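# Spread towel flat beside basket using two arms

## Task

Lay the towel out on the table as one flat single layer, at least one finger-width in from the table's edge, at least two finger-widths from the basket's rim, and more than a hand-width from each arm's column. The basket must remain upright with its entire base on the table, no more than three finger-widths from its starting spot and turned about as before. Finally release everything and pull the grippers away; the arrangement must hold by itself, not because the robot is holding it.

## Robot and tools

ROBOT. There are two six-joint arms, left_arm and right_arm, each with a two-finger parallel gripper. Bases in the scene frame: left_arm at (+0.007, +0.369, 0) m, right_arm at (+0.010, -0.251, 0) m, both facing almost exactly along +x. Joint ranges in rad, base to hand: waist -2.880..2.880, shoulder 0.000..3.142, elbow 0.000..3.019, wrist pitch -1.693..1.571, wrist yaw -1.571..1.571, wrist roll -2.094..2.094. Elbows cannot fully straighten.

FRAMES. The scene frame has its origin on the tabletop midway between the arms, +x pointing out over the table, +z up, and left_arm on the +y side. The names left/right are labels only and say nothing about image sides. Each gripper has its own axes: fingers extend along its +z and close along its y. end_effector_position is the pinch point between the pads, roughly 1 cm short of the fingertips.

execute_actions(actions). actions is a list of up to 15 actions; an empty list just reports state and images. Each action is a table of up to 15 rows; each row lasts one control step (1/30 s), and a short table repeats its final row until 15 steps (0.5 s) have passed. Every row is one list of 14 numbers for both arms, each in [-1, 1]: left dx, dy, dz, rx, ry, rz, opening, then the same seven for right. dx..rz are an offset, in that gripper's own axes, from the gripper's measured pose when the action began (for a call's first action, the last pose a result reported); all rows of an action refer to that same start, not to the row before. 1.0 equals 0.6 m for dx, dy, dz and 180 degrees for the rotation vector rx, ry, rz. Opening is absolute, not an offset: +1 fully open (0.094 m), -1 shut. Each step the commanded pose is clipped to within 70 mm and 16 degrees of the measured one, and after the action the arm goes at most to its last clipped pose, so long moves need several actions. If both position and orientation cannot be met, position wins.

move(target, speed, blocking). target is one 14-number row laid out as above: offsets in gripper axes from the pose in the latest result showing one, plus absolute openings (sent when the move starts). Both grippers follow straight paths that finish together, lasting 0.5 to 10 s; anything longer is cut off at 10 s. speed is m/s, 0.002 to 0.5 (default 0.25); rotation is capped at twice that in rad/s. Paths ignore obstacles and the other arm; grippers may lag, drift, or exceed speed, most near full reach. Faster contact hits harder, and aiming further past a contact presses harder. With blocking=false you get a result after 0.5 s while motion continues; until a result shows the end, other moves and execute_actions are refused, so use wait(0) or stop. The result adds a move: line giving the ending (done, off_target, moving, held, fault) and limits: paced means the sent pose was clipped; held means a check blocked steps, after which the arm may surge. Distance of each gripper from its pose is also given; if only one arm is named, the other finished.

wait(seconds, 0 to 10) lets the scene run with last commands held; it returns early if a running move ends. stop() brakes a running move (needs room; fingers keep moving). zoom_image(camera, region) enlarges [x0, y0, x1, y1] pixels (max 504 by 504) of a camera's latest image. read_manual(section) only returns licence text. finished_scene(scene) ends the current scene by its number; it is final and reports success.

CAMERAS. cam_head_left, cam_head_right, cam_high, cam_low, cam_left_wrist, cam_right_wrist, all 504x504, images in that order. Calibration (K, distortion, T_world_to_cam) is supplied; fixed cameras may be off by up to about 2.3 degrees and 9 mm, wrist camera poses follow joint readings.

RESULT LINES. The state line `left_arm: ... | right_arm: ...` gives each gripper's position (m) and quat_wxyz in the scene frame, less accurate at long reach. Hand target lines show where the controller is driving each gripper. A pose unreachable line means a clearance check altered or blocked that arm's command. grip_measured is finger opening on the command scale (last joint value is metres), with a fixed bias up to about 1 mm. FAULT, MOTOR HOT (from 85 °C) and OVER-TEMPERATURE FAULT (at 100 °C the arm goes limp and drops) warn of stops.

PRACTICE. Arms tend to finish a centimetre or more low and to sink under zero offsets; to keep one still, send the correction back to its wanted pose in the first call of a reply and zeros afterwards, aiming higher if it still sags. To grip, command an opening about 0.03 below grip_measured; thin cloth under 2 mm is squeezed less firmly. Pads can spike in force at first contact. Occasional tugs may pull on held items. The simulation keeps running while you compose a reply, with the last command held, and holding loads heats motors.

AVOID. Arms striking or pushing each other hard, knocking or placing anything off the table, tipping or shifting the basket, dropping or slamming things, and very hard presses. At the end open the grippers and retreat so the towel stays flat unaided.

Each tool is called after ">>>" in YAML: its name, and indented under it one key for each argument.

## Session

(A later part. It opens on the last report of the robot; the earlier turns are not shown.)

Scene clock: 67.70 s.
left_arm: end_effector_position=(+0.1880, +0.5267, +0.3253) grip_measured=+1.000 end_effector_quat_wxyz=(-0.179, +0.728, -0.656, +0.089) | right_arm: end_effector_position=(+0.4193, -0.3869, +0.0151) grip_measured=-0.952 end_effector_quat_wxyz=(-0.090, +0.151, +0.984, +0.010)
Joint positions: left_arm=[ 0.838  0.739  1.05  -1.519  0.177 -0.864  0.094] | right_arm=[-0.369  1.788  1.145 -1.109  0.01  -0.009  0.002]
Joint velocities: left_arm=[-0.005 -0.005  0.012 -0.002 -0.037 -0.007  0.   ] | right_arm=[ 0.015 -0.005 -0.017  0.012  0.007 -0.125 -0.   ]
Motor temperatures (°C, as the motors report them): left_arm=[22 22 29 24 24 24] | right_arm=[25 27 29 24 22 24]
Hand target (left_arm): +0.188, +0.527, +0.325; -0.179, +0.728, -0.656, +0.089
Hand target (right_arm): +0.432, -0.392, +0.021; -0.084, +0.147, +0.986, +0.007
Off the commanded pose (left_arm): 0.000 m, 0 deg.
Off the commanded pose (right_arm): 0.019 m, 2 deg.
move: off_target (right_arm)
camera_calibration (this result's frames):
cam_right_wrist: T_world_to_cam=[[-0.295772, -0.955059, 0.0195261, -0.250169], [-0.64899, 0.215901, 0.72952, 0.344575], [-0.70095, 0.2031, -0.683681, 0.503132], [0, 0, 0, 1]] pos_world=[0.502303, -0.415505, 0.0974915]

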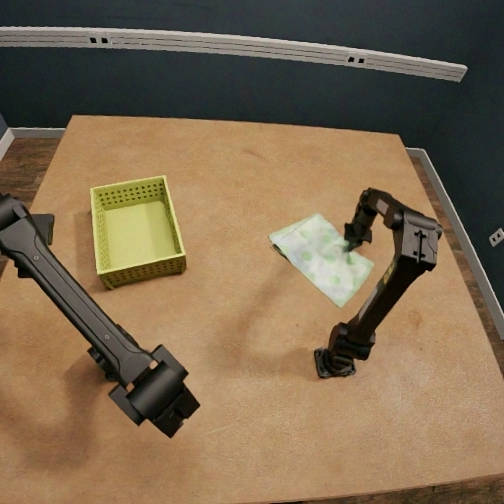

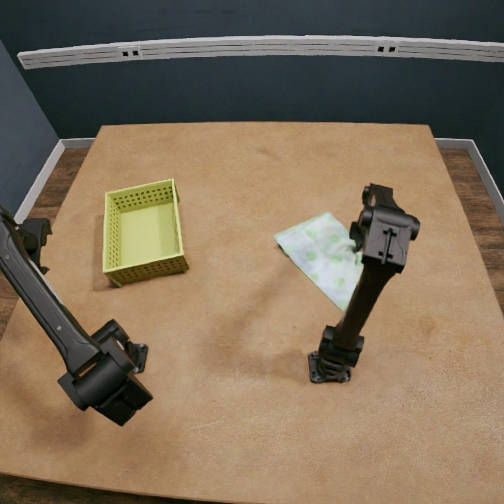

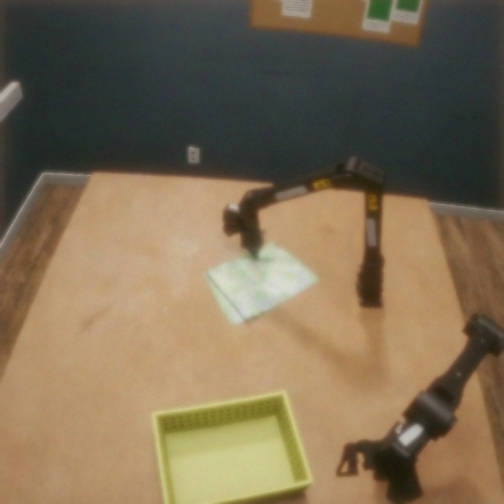

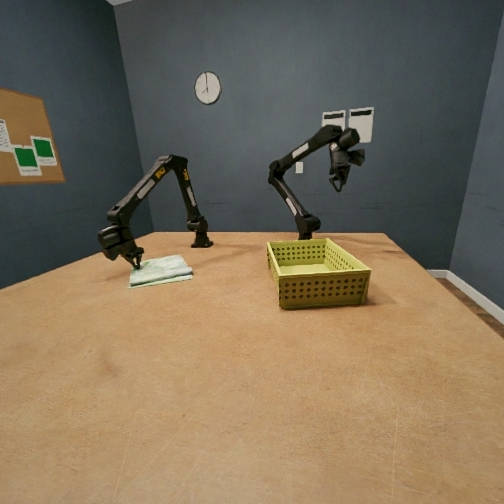

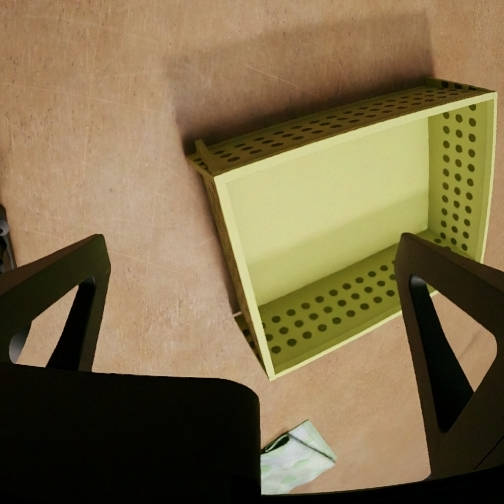

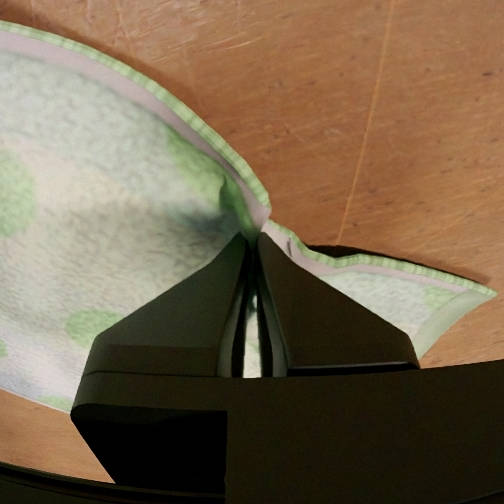

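>>> move:
  target: [0,0,0,0,0,0,1,0,0,0,0,0,0,-0.3]

>>> move:
  target: [0,0,0,0,0,0,1,0,0.05,-0.07,0,0,0,-0.3]
  speed: 0.08

>>> zoom_image:
  camera: "cam_head_left"
  region: [240, 180, 440, 340]

Scene clock: 72.50 s.
left_arm: end_effector_position=(+0.1880, +0.5267, +0.3253) grip_measured=+1.000 end_effector_quat_wxyz=(-0.179, +0.728, -0.656, +0.089) | right_arm: end_effector_position=(+0.4193, -0.3869, +0.0151) grip_measured=-0.302 end_effector_quat_wxyz=(-0.090, +0.150, +0.985, +0.010)
Joint positions: left_arm=[ 0.838  0.739  1.05  -1.519  0.177 -0.864  0.094] | right_arm=[-0.369  1.788  1.145 -1.11   0.01  -0.012  0.033]
Joint velocities: left_arm=[-0.005 -0.015  0.002 -0.002  0.022  0.066  0.   ] | right_arm=[-0.015 -0.015  0.002  0.007  0.007  0.007  0.   ]
Motor temperatures (°C, as the motors report them): left_arm=[22 22 29 24 24 24] | right_arm=[25 27 29 24 22 24]
Hand target (left_arm): +0.188, +0.527, +0.325; -0.179, +0.728, -0.655, +0.089
Hand target (right_arm): +0.419, -0.387, +0.015; -0.090, +0.151, +0.984, +0.010
Off the commanded pose (left_arm): 0.000 m, 0 deg.
Off the commanded pose (right_arm): 0.000 m, 0 deg.
move: done
camera_calibration (this result's frames):
cam_right_wrist: T_world_to_cam=[[-0.293258, -0.955844, 0.0190385, -0.251518], [-0.64938, 0.21377, 0.7298, 0.343835], [-0.701645, 0.201657, -0.683395, 0.502804], [0, 0, 0, 1]] pos_world=[0.50231, -0.415307, 0.097472]

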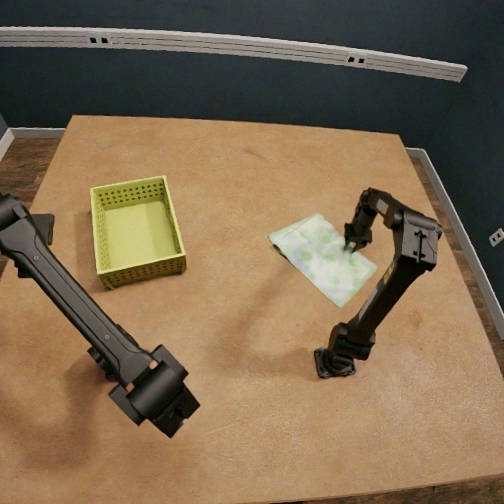

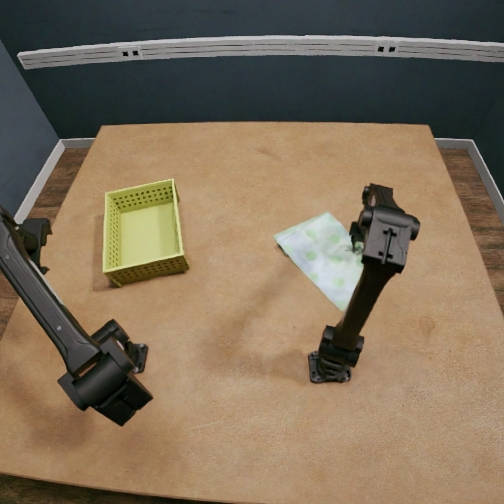

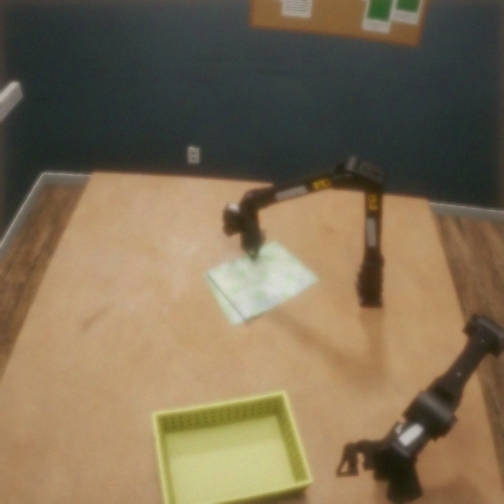

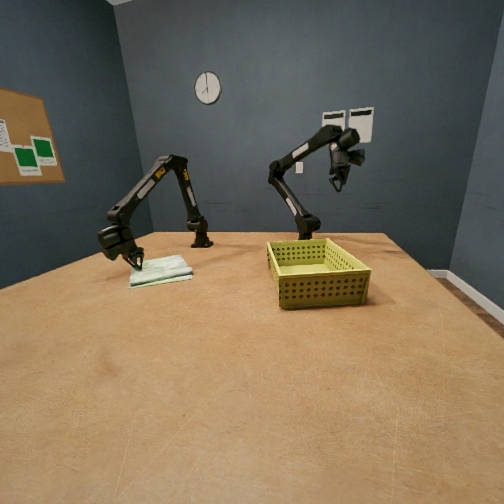

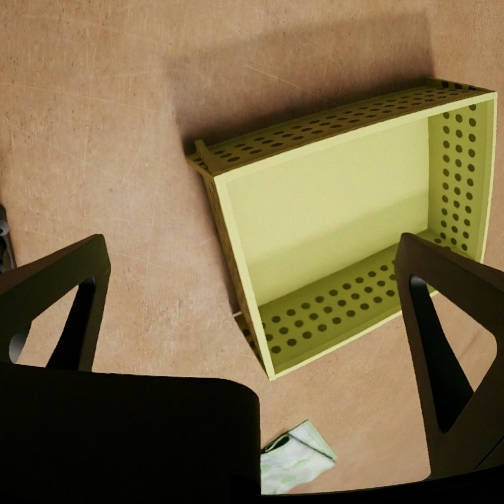

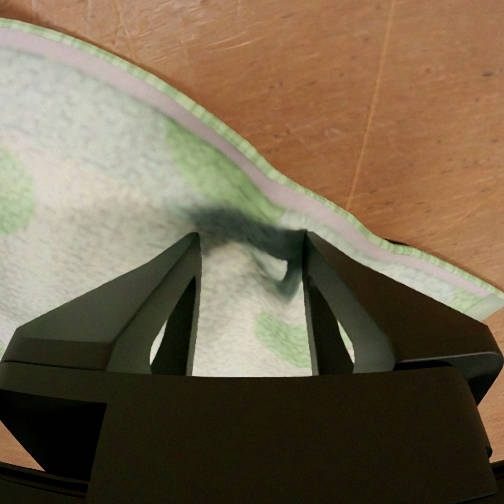

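Scene clock: 73.57 s.
left_arm: end_effector_position=(+0.1880, +0.5267, +0.3253) grip_measured=+1.000 end_effector_quat_wxyz=(-0.179, +0.728, -0.656, +0.089) | right_arm: end_effector_position=(+0.4187, -0.3591, +0.0388) grip_measured=-0.302 end_effector_quat_wxyz=(-0.110, +0.146, +0.983, +0.010)
Joint positions: left_arm=[ 0.838  0.739  1.05  -1.519  0.177 -0.864  0.094] | right_arm=[-0.309  1.757  1.17  -1.206  0.004  0.041  0.033]
Joint velocities: left_arm=[-0.005 -0.015  0.007  0.002  0.007  0.007  0.   ] | right_arm=[ 0.015 -0.005 -0.017 -0.002 -0.051  0.037 -0.   ]
Motor temperatures (°C, as the motors report them): left_arm=[22 22 29 24 24 24] | right_arm=[25 27 29 24 22 24]
Hand target (left_arm): +0.188, +0.527, +0.325; -0.179, +0.728, -0.656, +0.089
Hand target (right_arm): +0.434, -0.361, +0.056; -0.090, +0.150, +0.985, +0.009
Off the commanded pose (left_arm): 0.000 m, 0 deg.
Off the commanded pose (right_arm): 0.024 m, 2 deg.
move: off_target (right_arm)
camera_calibration (this result's frames):
cam_right_wrist: T_world_to_cam=[[-0.285807, -0.957966, 0.0248031, -0.229713], [-0.620844, 0.20482, 0.756705, 0.303982], [-0.729978, 0.200873, -0.653286, 0.523423], [0, 0, 0, 1]] pos_world=[0.505159, -0.387461, 0.117618]

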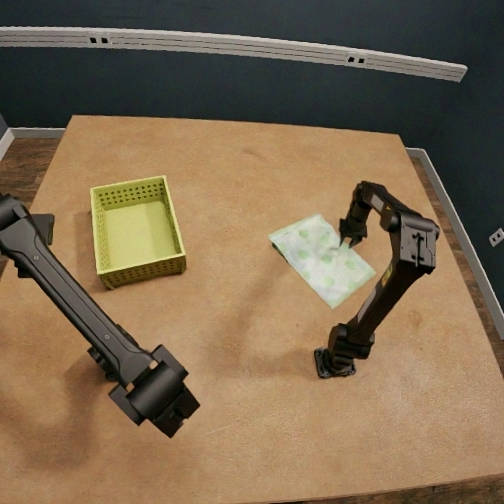

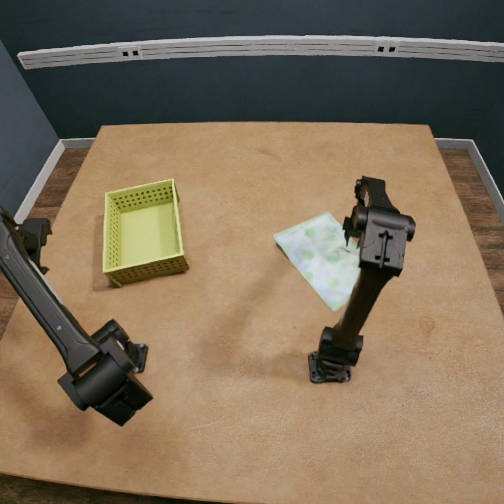

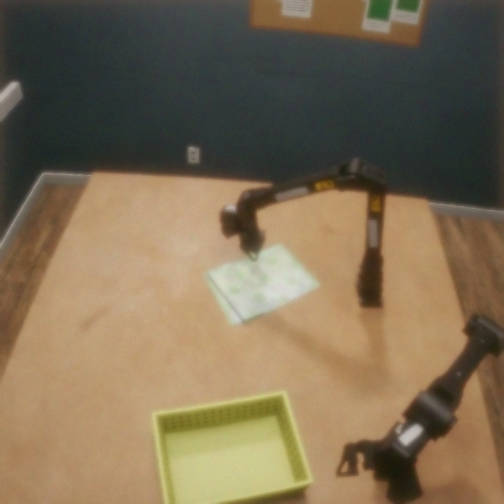

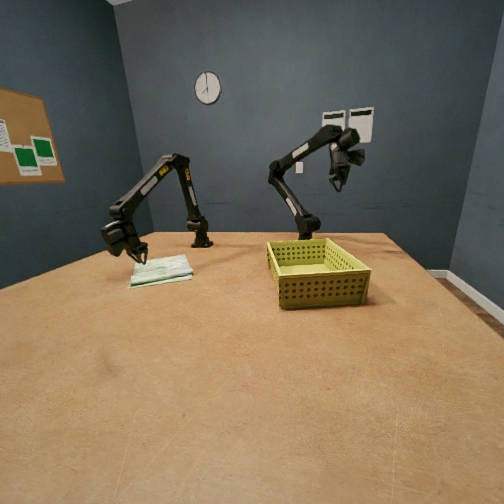

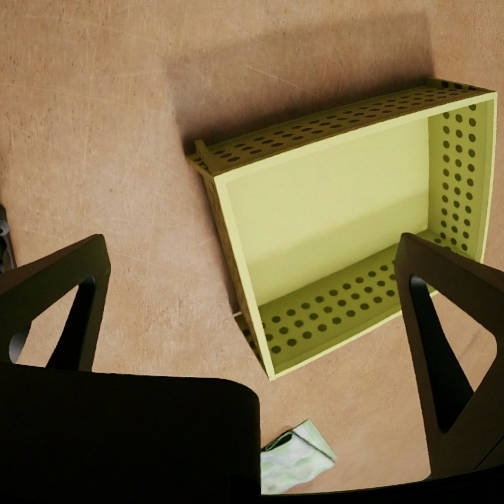

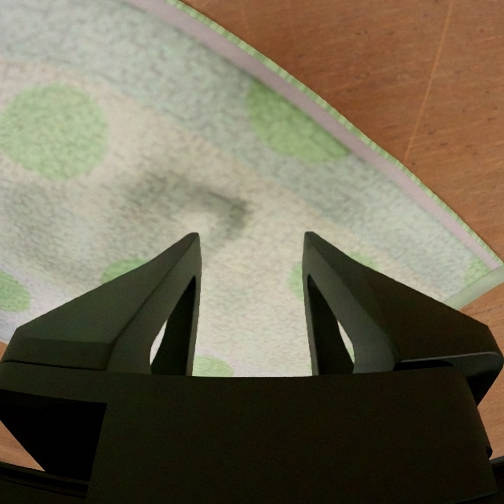

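Region (240, 180, 440, 340) of cam_head_left's 504x504 image, scaled by 2.520, with more detail than that image has; it fills the top 403 rows of this view, and the rest is white.

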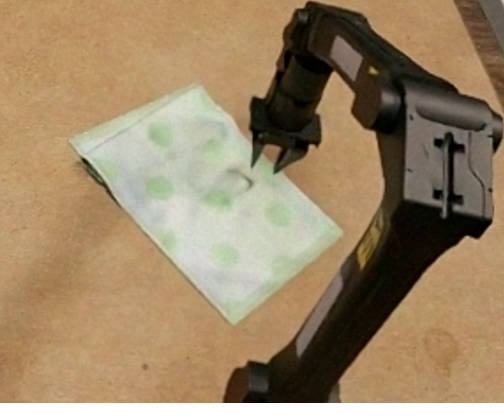

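>>> move:
  target: [0,0,0,0,0,0,1,0,0,0.042,0,0,0,-0.3]
  speed: 0.04

>>> move:
  target: [0,0,0,0,0,0,1,0,0,0,0,0,0,-1]

>>> move:
  target: [0,0,0,0,0,0,1,0,0.1,-0.2,0,0,0,-1]
  speed: 0.07

Scene clock: 79.53 s.
left_arm: end_effector_position=(+0.1880, +0.5267, +0.3253) grip_measured=+1.000 end_effector_quat_wxyz=(-0.179, +0.728, -0.656, +0.089) | right_arm: end_effector_position=(+0.4114, -0.3572, +0.0190) grip_measured=-0.302 end_effector_quat_wxyz=(-0.112, +0.147, +0.983, +0.010)
Joint positions: left_arm=[ 0.838  0.739  1.05  -1.519  0.177 -0.864  0.094] | right_arm=[-0.309  1.773  1.13  -1.153  0.004  0.042  0.033]
Joint velocities: left_arm=[-0.005 -0.005  0.022  0.022  0.037 -0.051  0.   ] | right_arm=[ 0.005  0.005 -0.012  0.007  0.022  0.007 -0.001]
Motor temperatures (°C, as the motors report them): left_arm=[22 22 29 24 24 24] | right_arm=[25 27 29 24 22 24]
Hand target (left_arm): +0.188, +0.527, +0.325; -0.179, +0.728, -0.656, +0.089
Hand target (right_arm): +0.414, -0.358, +0.014; -0.111, +0.146, +0.983, +0.010
Off the commanded pose (left_arm): 0.000 m, 0 deg.
Off the commanded pose (right_arm): 0.005 m, 0 deg.
move: done
camera_calibration (this result's frames):
cam_right_wrist: T_world_to_cam=[[-0.286801, -0.95766, 0.0251655, -0.228975], [-0.618332, 0.205115, 0.758678, 0.313098], [-0.731718, 0.202029, -0.650979, 0.505881], [0, 0, 0, 1]] pos_world=[0.498091, -0.385704, 0.0975393]

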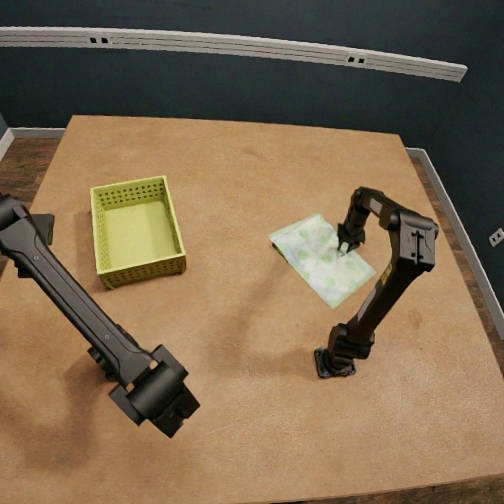

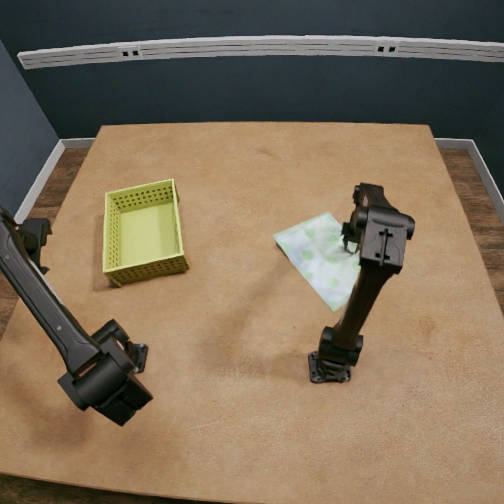

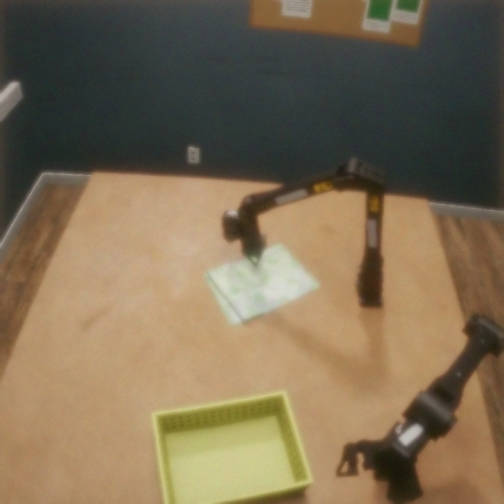

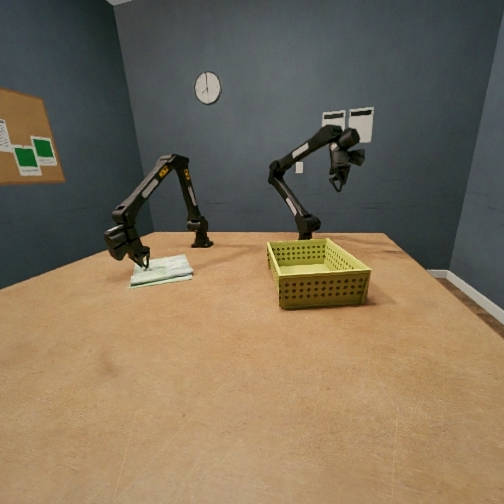

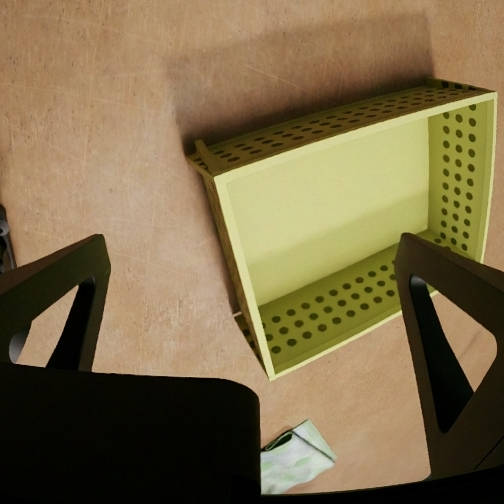

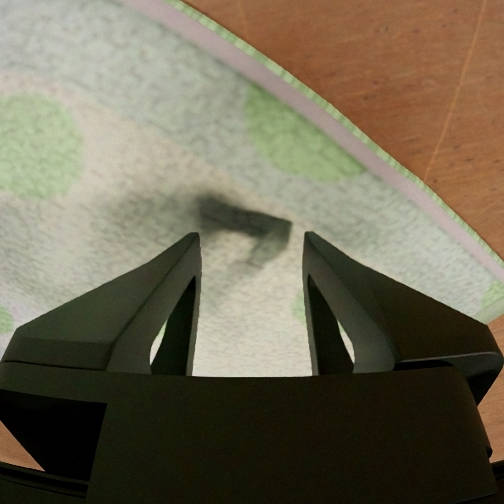

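Scene clock: 80.03 s.
left_arm: end_effector_position=(+0.1880, +0.5267, +0.3253) grip_measured=+1.000 end_effector_quat_wxyz=(-0.179, +0.728, -0.656, +0.089) | right_arm: end_effector_position=(+0.4114, -0.3572, +0.0190) grip_measured=-0.986 end_effector_quat_wxyz=(-0.112, +0.147, +0.983, +0.010)
Joint positions: left_arm=[ 0.838  0.739  1.05  -1.519  0.177 -0.864  0.094] | right_arm=[-0.309  1.773  1.13  -1.153  0.004  0.042  0.001]
Joint velocities: left_arm=[-0.005 -0.005  0.012  0.007  0.051 -0.066  0.   ] | right_arm=[-0.005 -0.005 -0.012  0.007  0.037  0.022  0.   ]
Motor temperatures (°C, as the motors report them): left_arm=[22 22 29 24 24 24] | right_arm=[25 27 29 24 22 24]
Hand target (left_arm): +0.188, +0.527, +0.325; -0.179, +0.728, -0.655, +0.089
Hand target (right_arm): +0.411, -0.357, +0.019; -0.112, +0.147, +0.983, +0.010
Off the commanded pose (left_arm): 0.000 m, 0 deg.
Off the commanded pose (right_arm): 0.000 m, 0 deg.
move: done
camera_calibration (this result's frames):
cam_right_wrist: T_world_to_cam=[[-0.286801, -0.95766, 0.0251655, -0.228975], [-0.618332, 0.205115, 0.758678, 0.313098], [-0.731718, 0.202029, -0.650979, 0.505881], [0, 0, 0, 1]] pos_world=[0.498091, -0.385704, 0.0975393]

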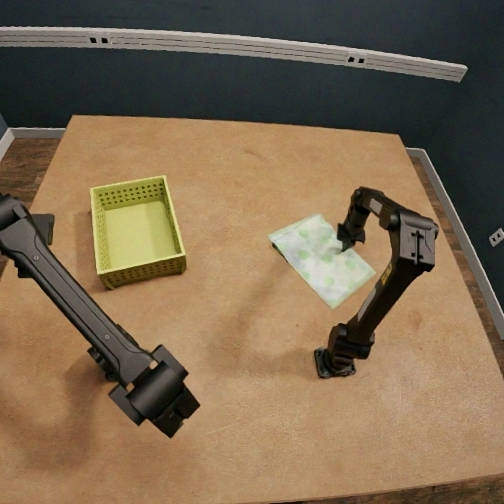

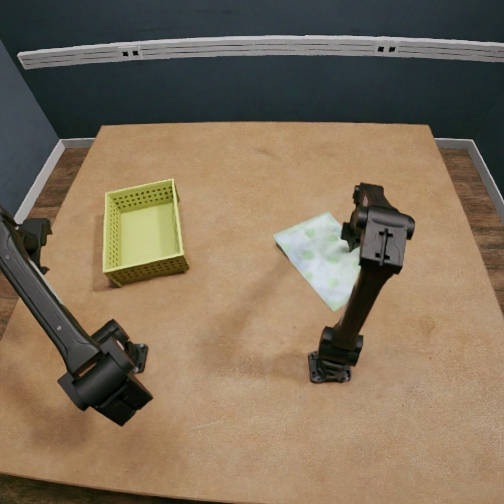

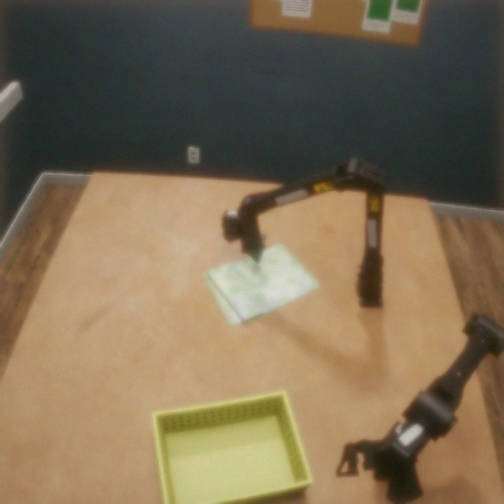

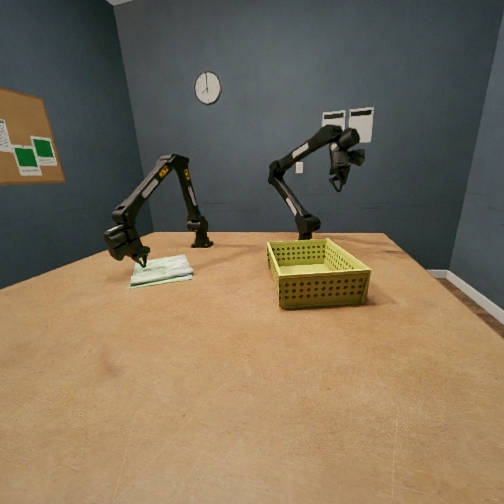

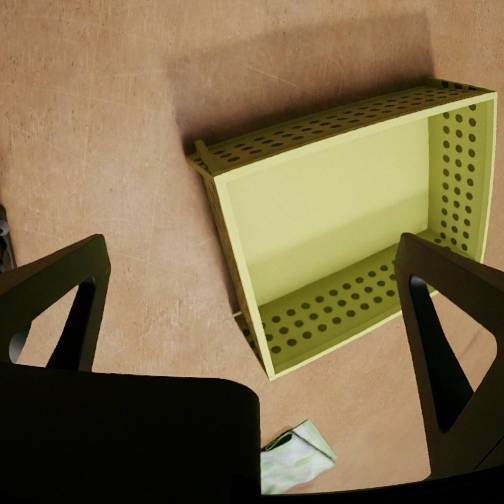

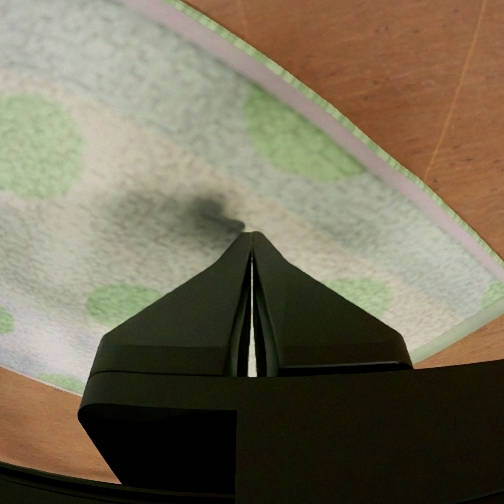

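Scene clock: 82.30 s.
left_arm: end_effector_position=(+0.1880, +0.5267, +0.3253) grip_measured=+1.000 end_effector_quat_wxyz=(-0.179, +0.728, -0.656, +0.089) | right_arm: end_effector_position=(+0.4388, -0.3087, +0.1140) grip_measured=-0.986 end_effector_quat_wxyz=(-0.136, +0.144, +0.980, +0.006)
Joint positions: left_arm=[ 0.838  0.739  1.05  -1.519  0.177 -0.864  0.094] | right_arm=[-0.192  1.719  1.332 -1.455 -0.014  0.153  0.001]
Joint velocities: left_arm=[ 0.005 -0.005 -0.017 -0.012  0.022  0.022  0.   ] | right_arm=[-0.015  0.005 -0.002 -0.002  0.095 -0.007 -0.   ]
Motor temperatures (°C, as the motors report them): left_arm=[22 22 29 24 24 24] | right_arm=[25 27 29 24 22 24]
Hand target (left_arm): +0.188, +0.527, +0.325; -0.179, +0.728, -0.656, +0.089
Hand target (right_arm): +0.452, -0.308, +0.136; -0.111, +0.147, +0.983, +0.008
Off the commanded pose (left_arm): 0.000 m, 0 deg.
Off the commanded pose (right_arm): 0.027 m, 3 deg.
move: off_target (right_arm)
camera_calibration (this result's frames):
cam_right_wrist: T_world_to_cam=[[-0.279869, -0.959265, 0.0385268, -0.182056], [-0.582445, 0.201558, 0.787485, 0.227865], [-0.763172, 0.197953, -0.615128, 0.586423], [0, 0, 0, 1]] pos_world=[0.529308, -0.336652, 0.188299]

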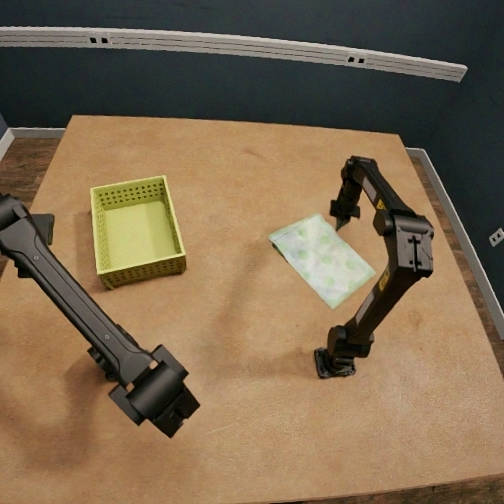

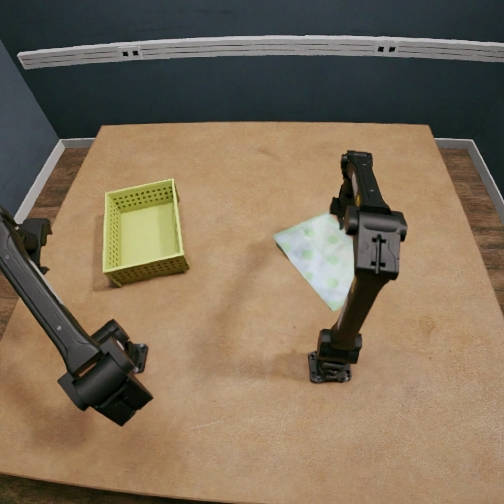

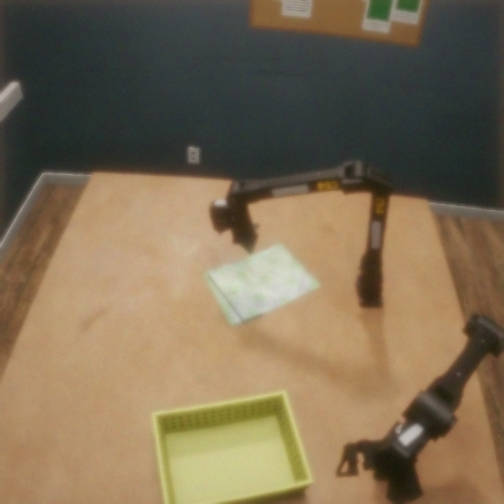

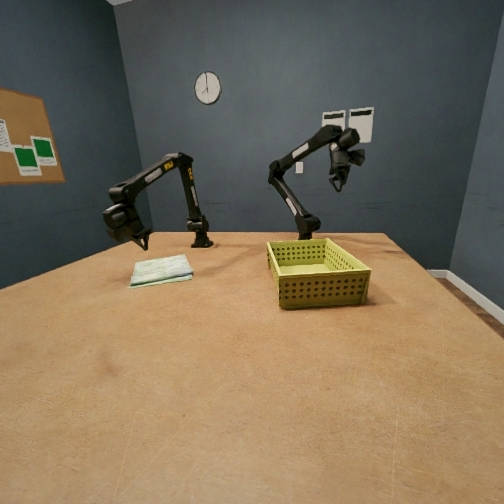

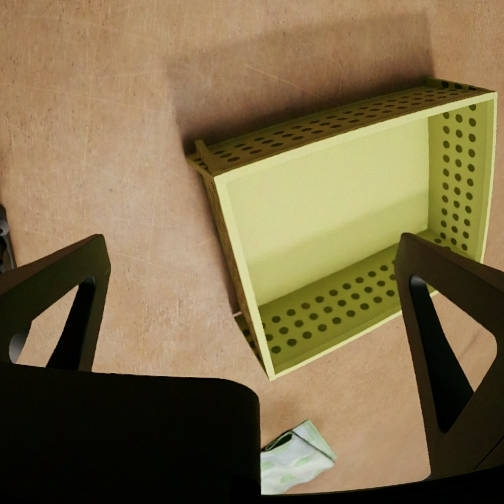

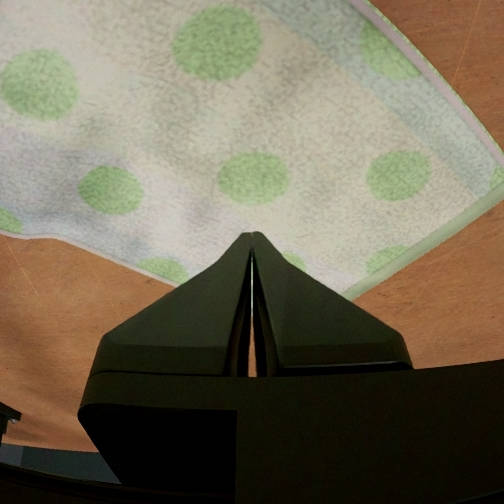

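>>> move:
  target: [0,0,0,0,0,0,1,-0.023,-0.09,0.12,0,0,0,-0.3]
  speed: 0.1

>>> move:
  target: [0,0,0,0,0,0,1,0,0,0.04,0,0,0,-0.3]
  speed: 0.03

Scene clock: 88.40 s.
left_arm: end_effector_position=(+0.1880, +0.5267, +0.3253) grip_measured=+1.000 end_effector_quat_wxyz=(-0.179, +0.728, -0.656, +0.089) | right_arm: end_effector_position=(+0.4152, -0.3568, +0.0456) grip_measured=-0.302 end_effector_quat_wxyz=(-0.139, +0.148, +0.979, +0.010)
Joint positions: left_arm=[ 0.838  0.739  1.05  -1.519  0.177 -0.864  0.094] | right_arm=[-0.304  1.774  1.205 -1.281  0.008  0.052  0.033]
Joint velocities: left_arm=[-0.015  0.005 -0.012  0.002  0.066 -0.022  0.   ] | right_arm=[-0.015 -0.005 -0.002  0.002 -0.051 -0.007  0.   ]
Motor temperatures (°C, as the motors report them): left_arm=[22 22 29 24 24 24] | right_arm=[25 28 29 24 22 24]
Hand target (left_arm): +0.188, +0.527, +0.325; -0.179, +0.728, -0.656, +0.089
Hand target (right_arm): +0.418, -0.359, +0.042; -0.136, +0.144, +0.980, +0.008
Off the commanded pose (left_arm): 0.000 m, 0 deg.
Off the commanded pose (right_arm): 0.005 m, 1 deg.
move: done
camera_calibration (this result's frames):
cam_right_wrist: T_world_to_cam=[[-0.288744, -0.95682, 0.033496, -0.227366], [-0.575449, 0.201405, 0.792651, 0.274572], [-0.76517, 0.209598, -0.608755, 0.540561], [0, 0, 0, 1]] pos_world=[0.505973, -0.386149, 0.119046]

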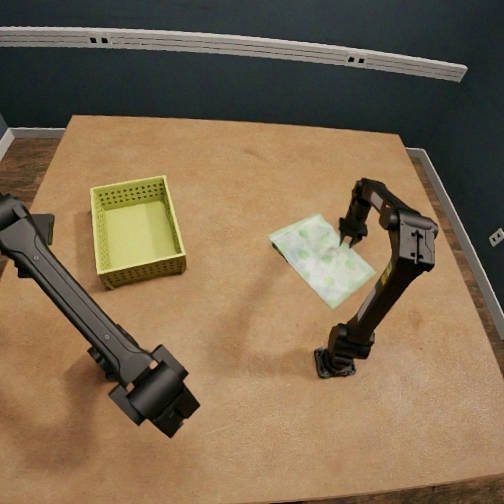

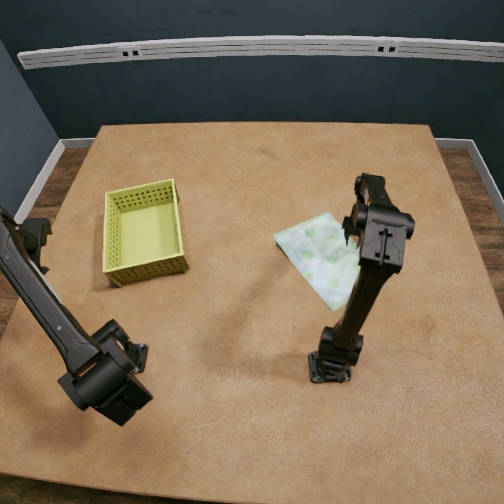

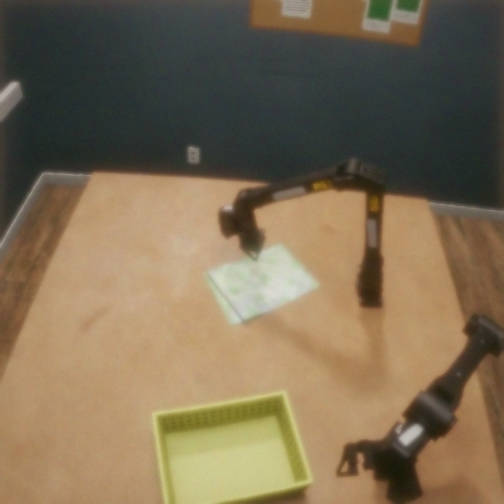

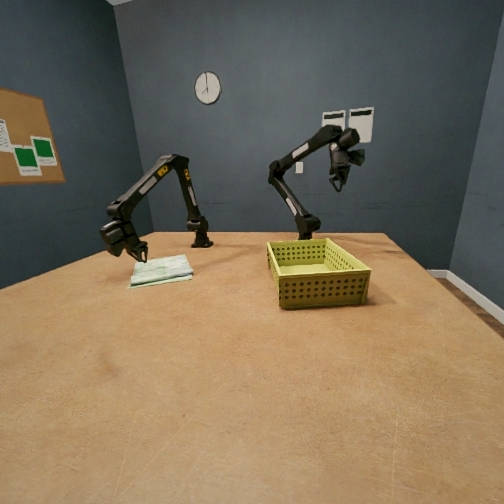

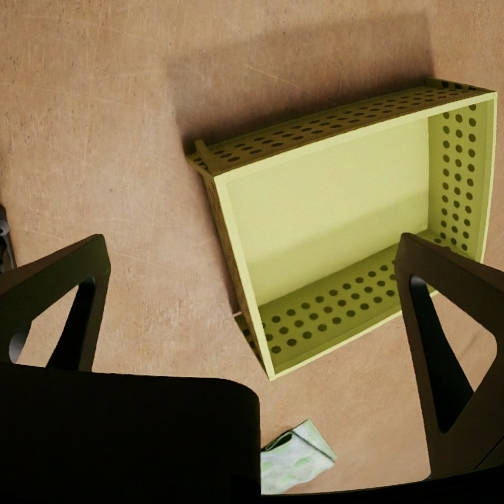

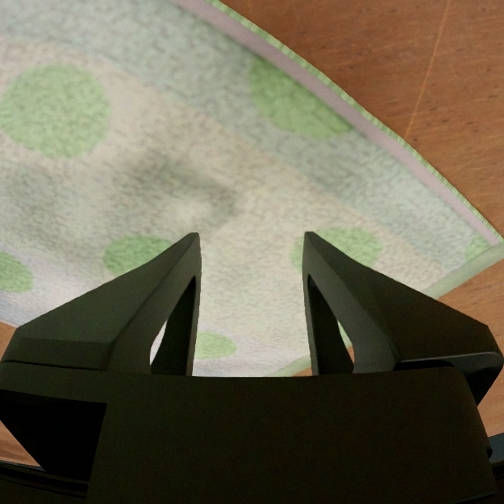

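Scene clock: 89.53 s.
left_arm: end_effector_position=(+0.1880, +0.5267, +0.3253) grip_measured=+1.000 end_effector_quat_wxyz=(-0.179, +0.728, -0.656, +0.089) | right_arm: end_effector_position=(+0.4073, -0.3547, +0.0280) grip_measured=-0.302 end_effector_quat_wxyz=(-0.140, +0.148, +0.979, +0.010)
Joint positions: left_arm=[ 0.838  0.739  1.05  -1.519  0.177 -0.864  0.094] | right_arm=[-0.304  1.783  1.162 -1.231  0.008  0.052  0.033]
Joint velocities: left_arm=[-0.005 -0.005 -0.012  0.007  0.051  0.095  0.   ] | right_arm=[-0.005  0.005  0.002 -0.007 -0.022  0.037 -0.   ]
Motor temperatures (°C, as the motors report them): left_arm=[22 22 29 24 24 24] | right_arm=[25 28 29 24 22 24]
Hand target (left_arm): +0.188, +0.527, +0.325; -0.179, +0.728, -0.656, +0.089
Hand target (right_arm): +0.409, -0.355, +0.022; -0.139, +0.148, +0.979, +0.010
Off the commanded pose (left_arm): 0.000 m, 0 deg.
Off the commanded pose (right_arm): 0.006 m, 0 deg.
move: done
camera_calibration (this result's frames):
cam_right_wrist: T_world_to_cam=[[-0.288357, -0.956939, 0.03344, -0.227331], [-0.574661, 0.200888, 0.793353, 0.282988], [-0.765908, 0.209552, -0.607843, 0.523561], [0, 0, 0, 1]] pos_world=[0.498069, -0.384104, 0.101336]

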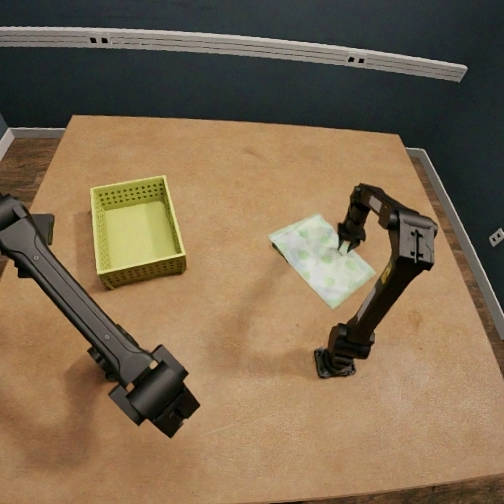

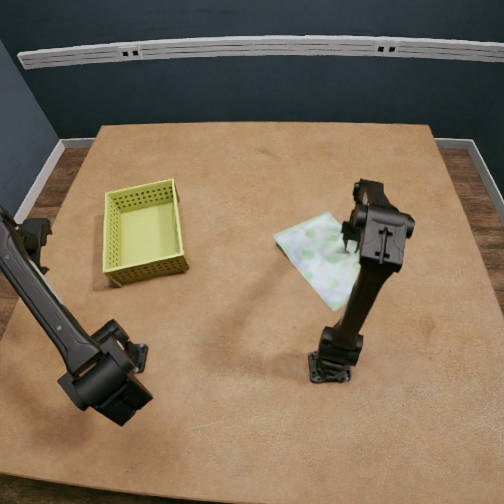

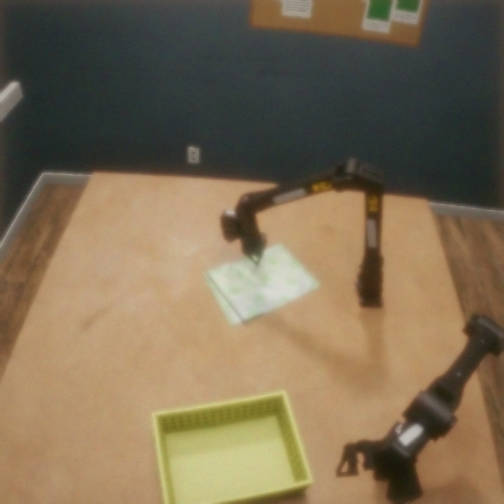

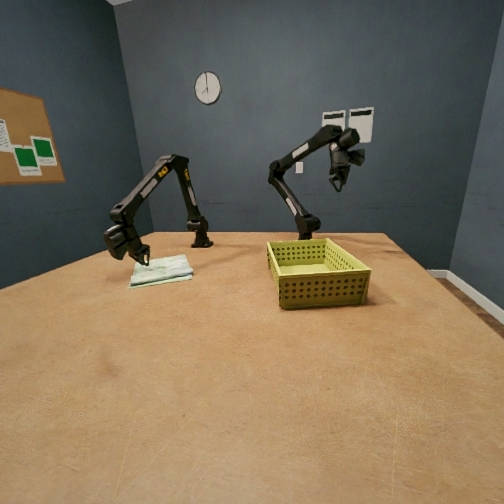

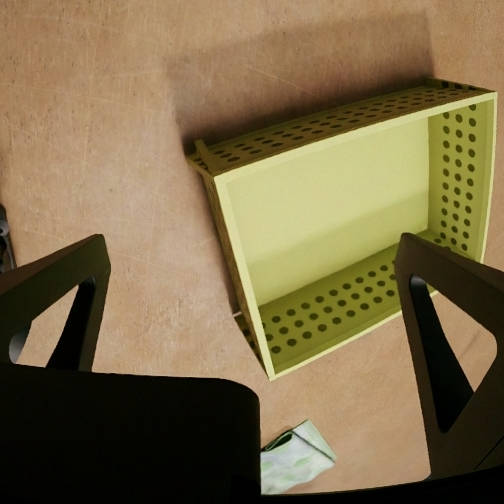

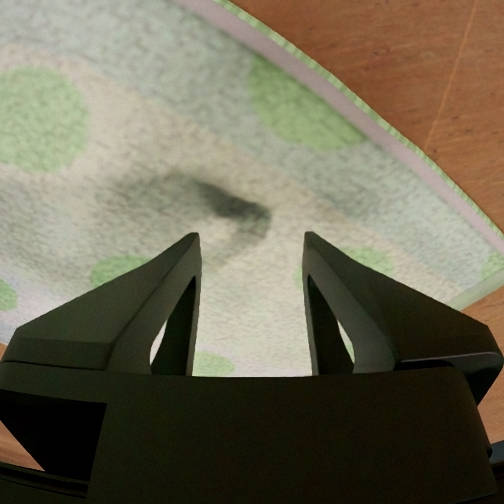

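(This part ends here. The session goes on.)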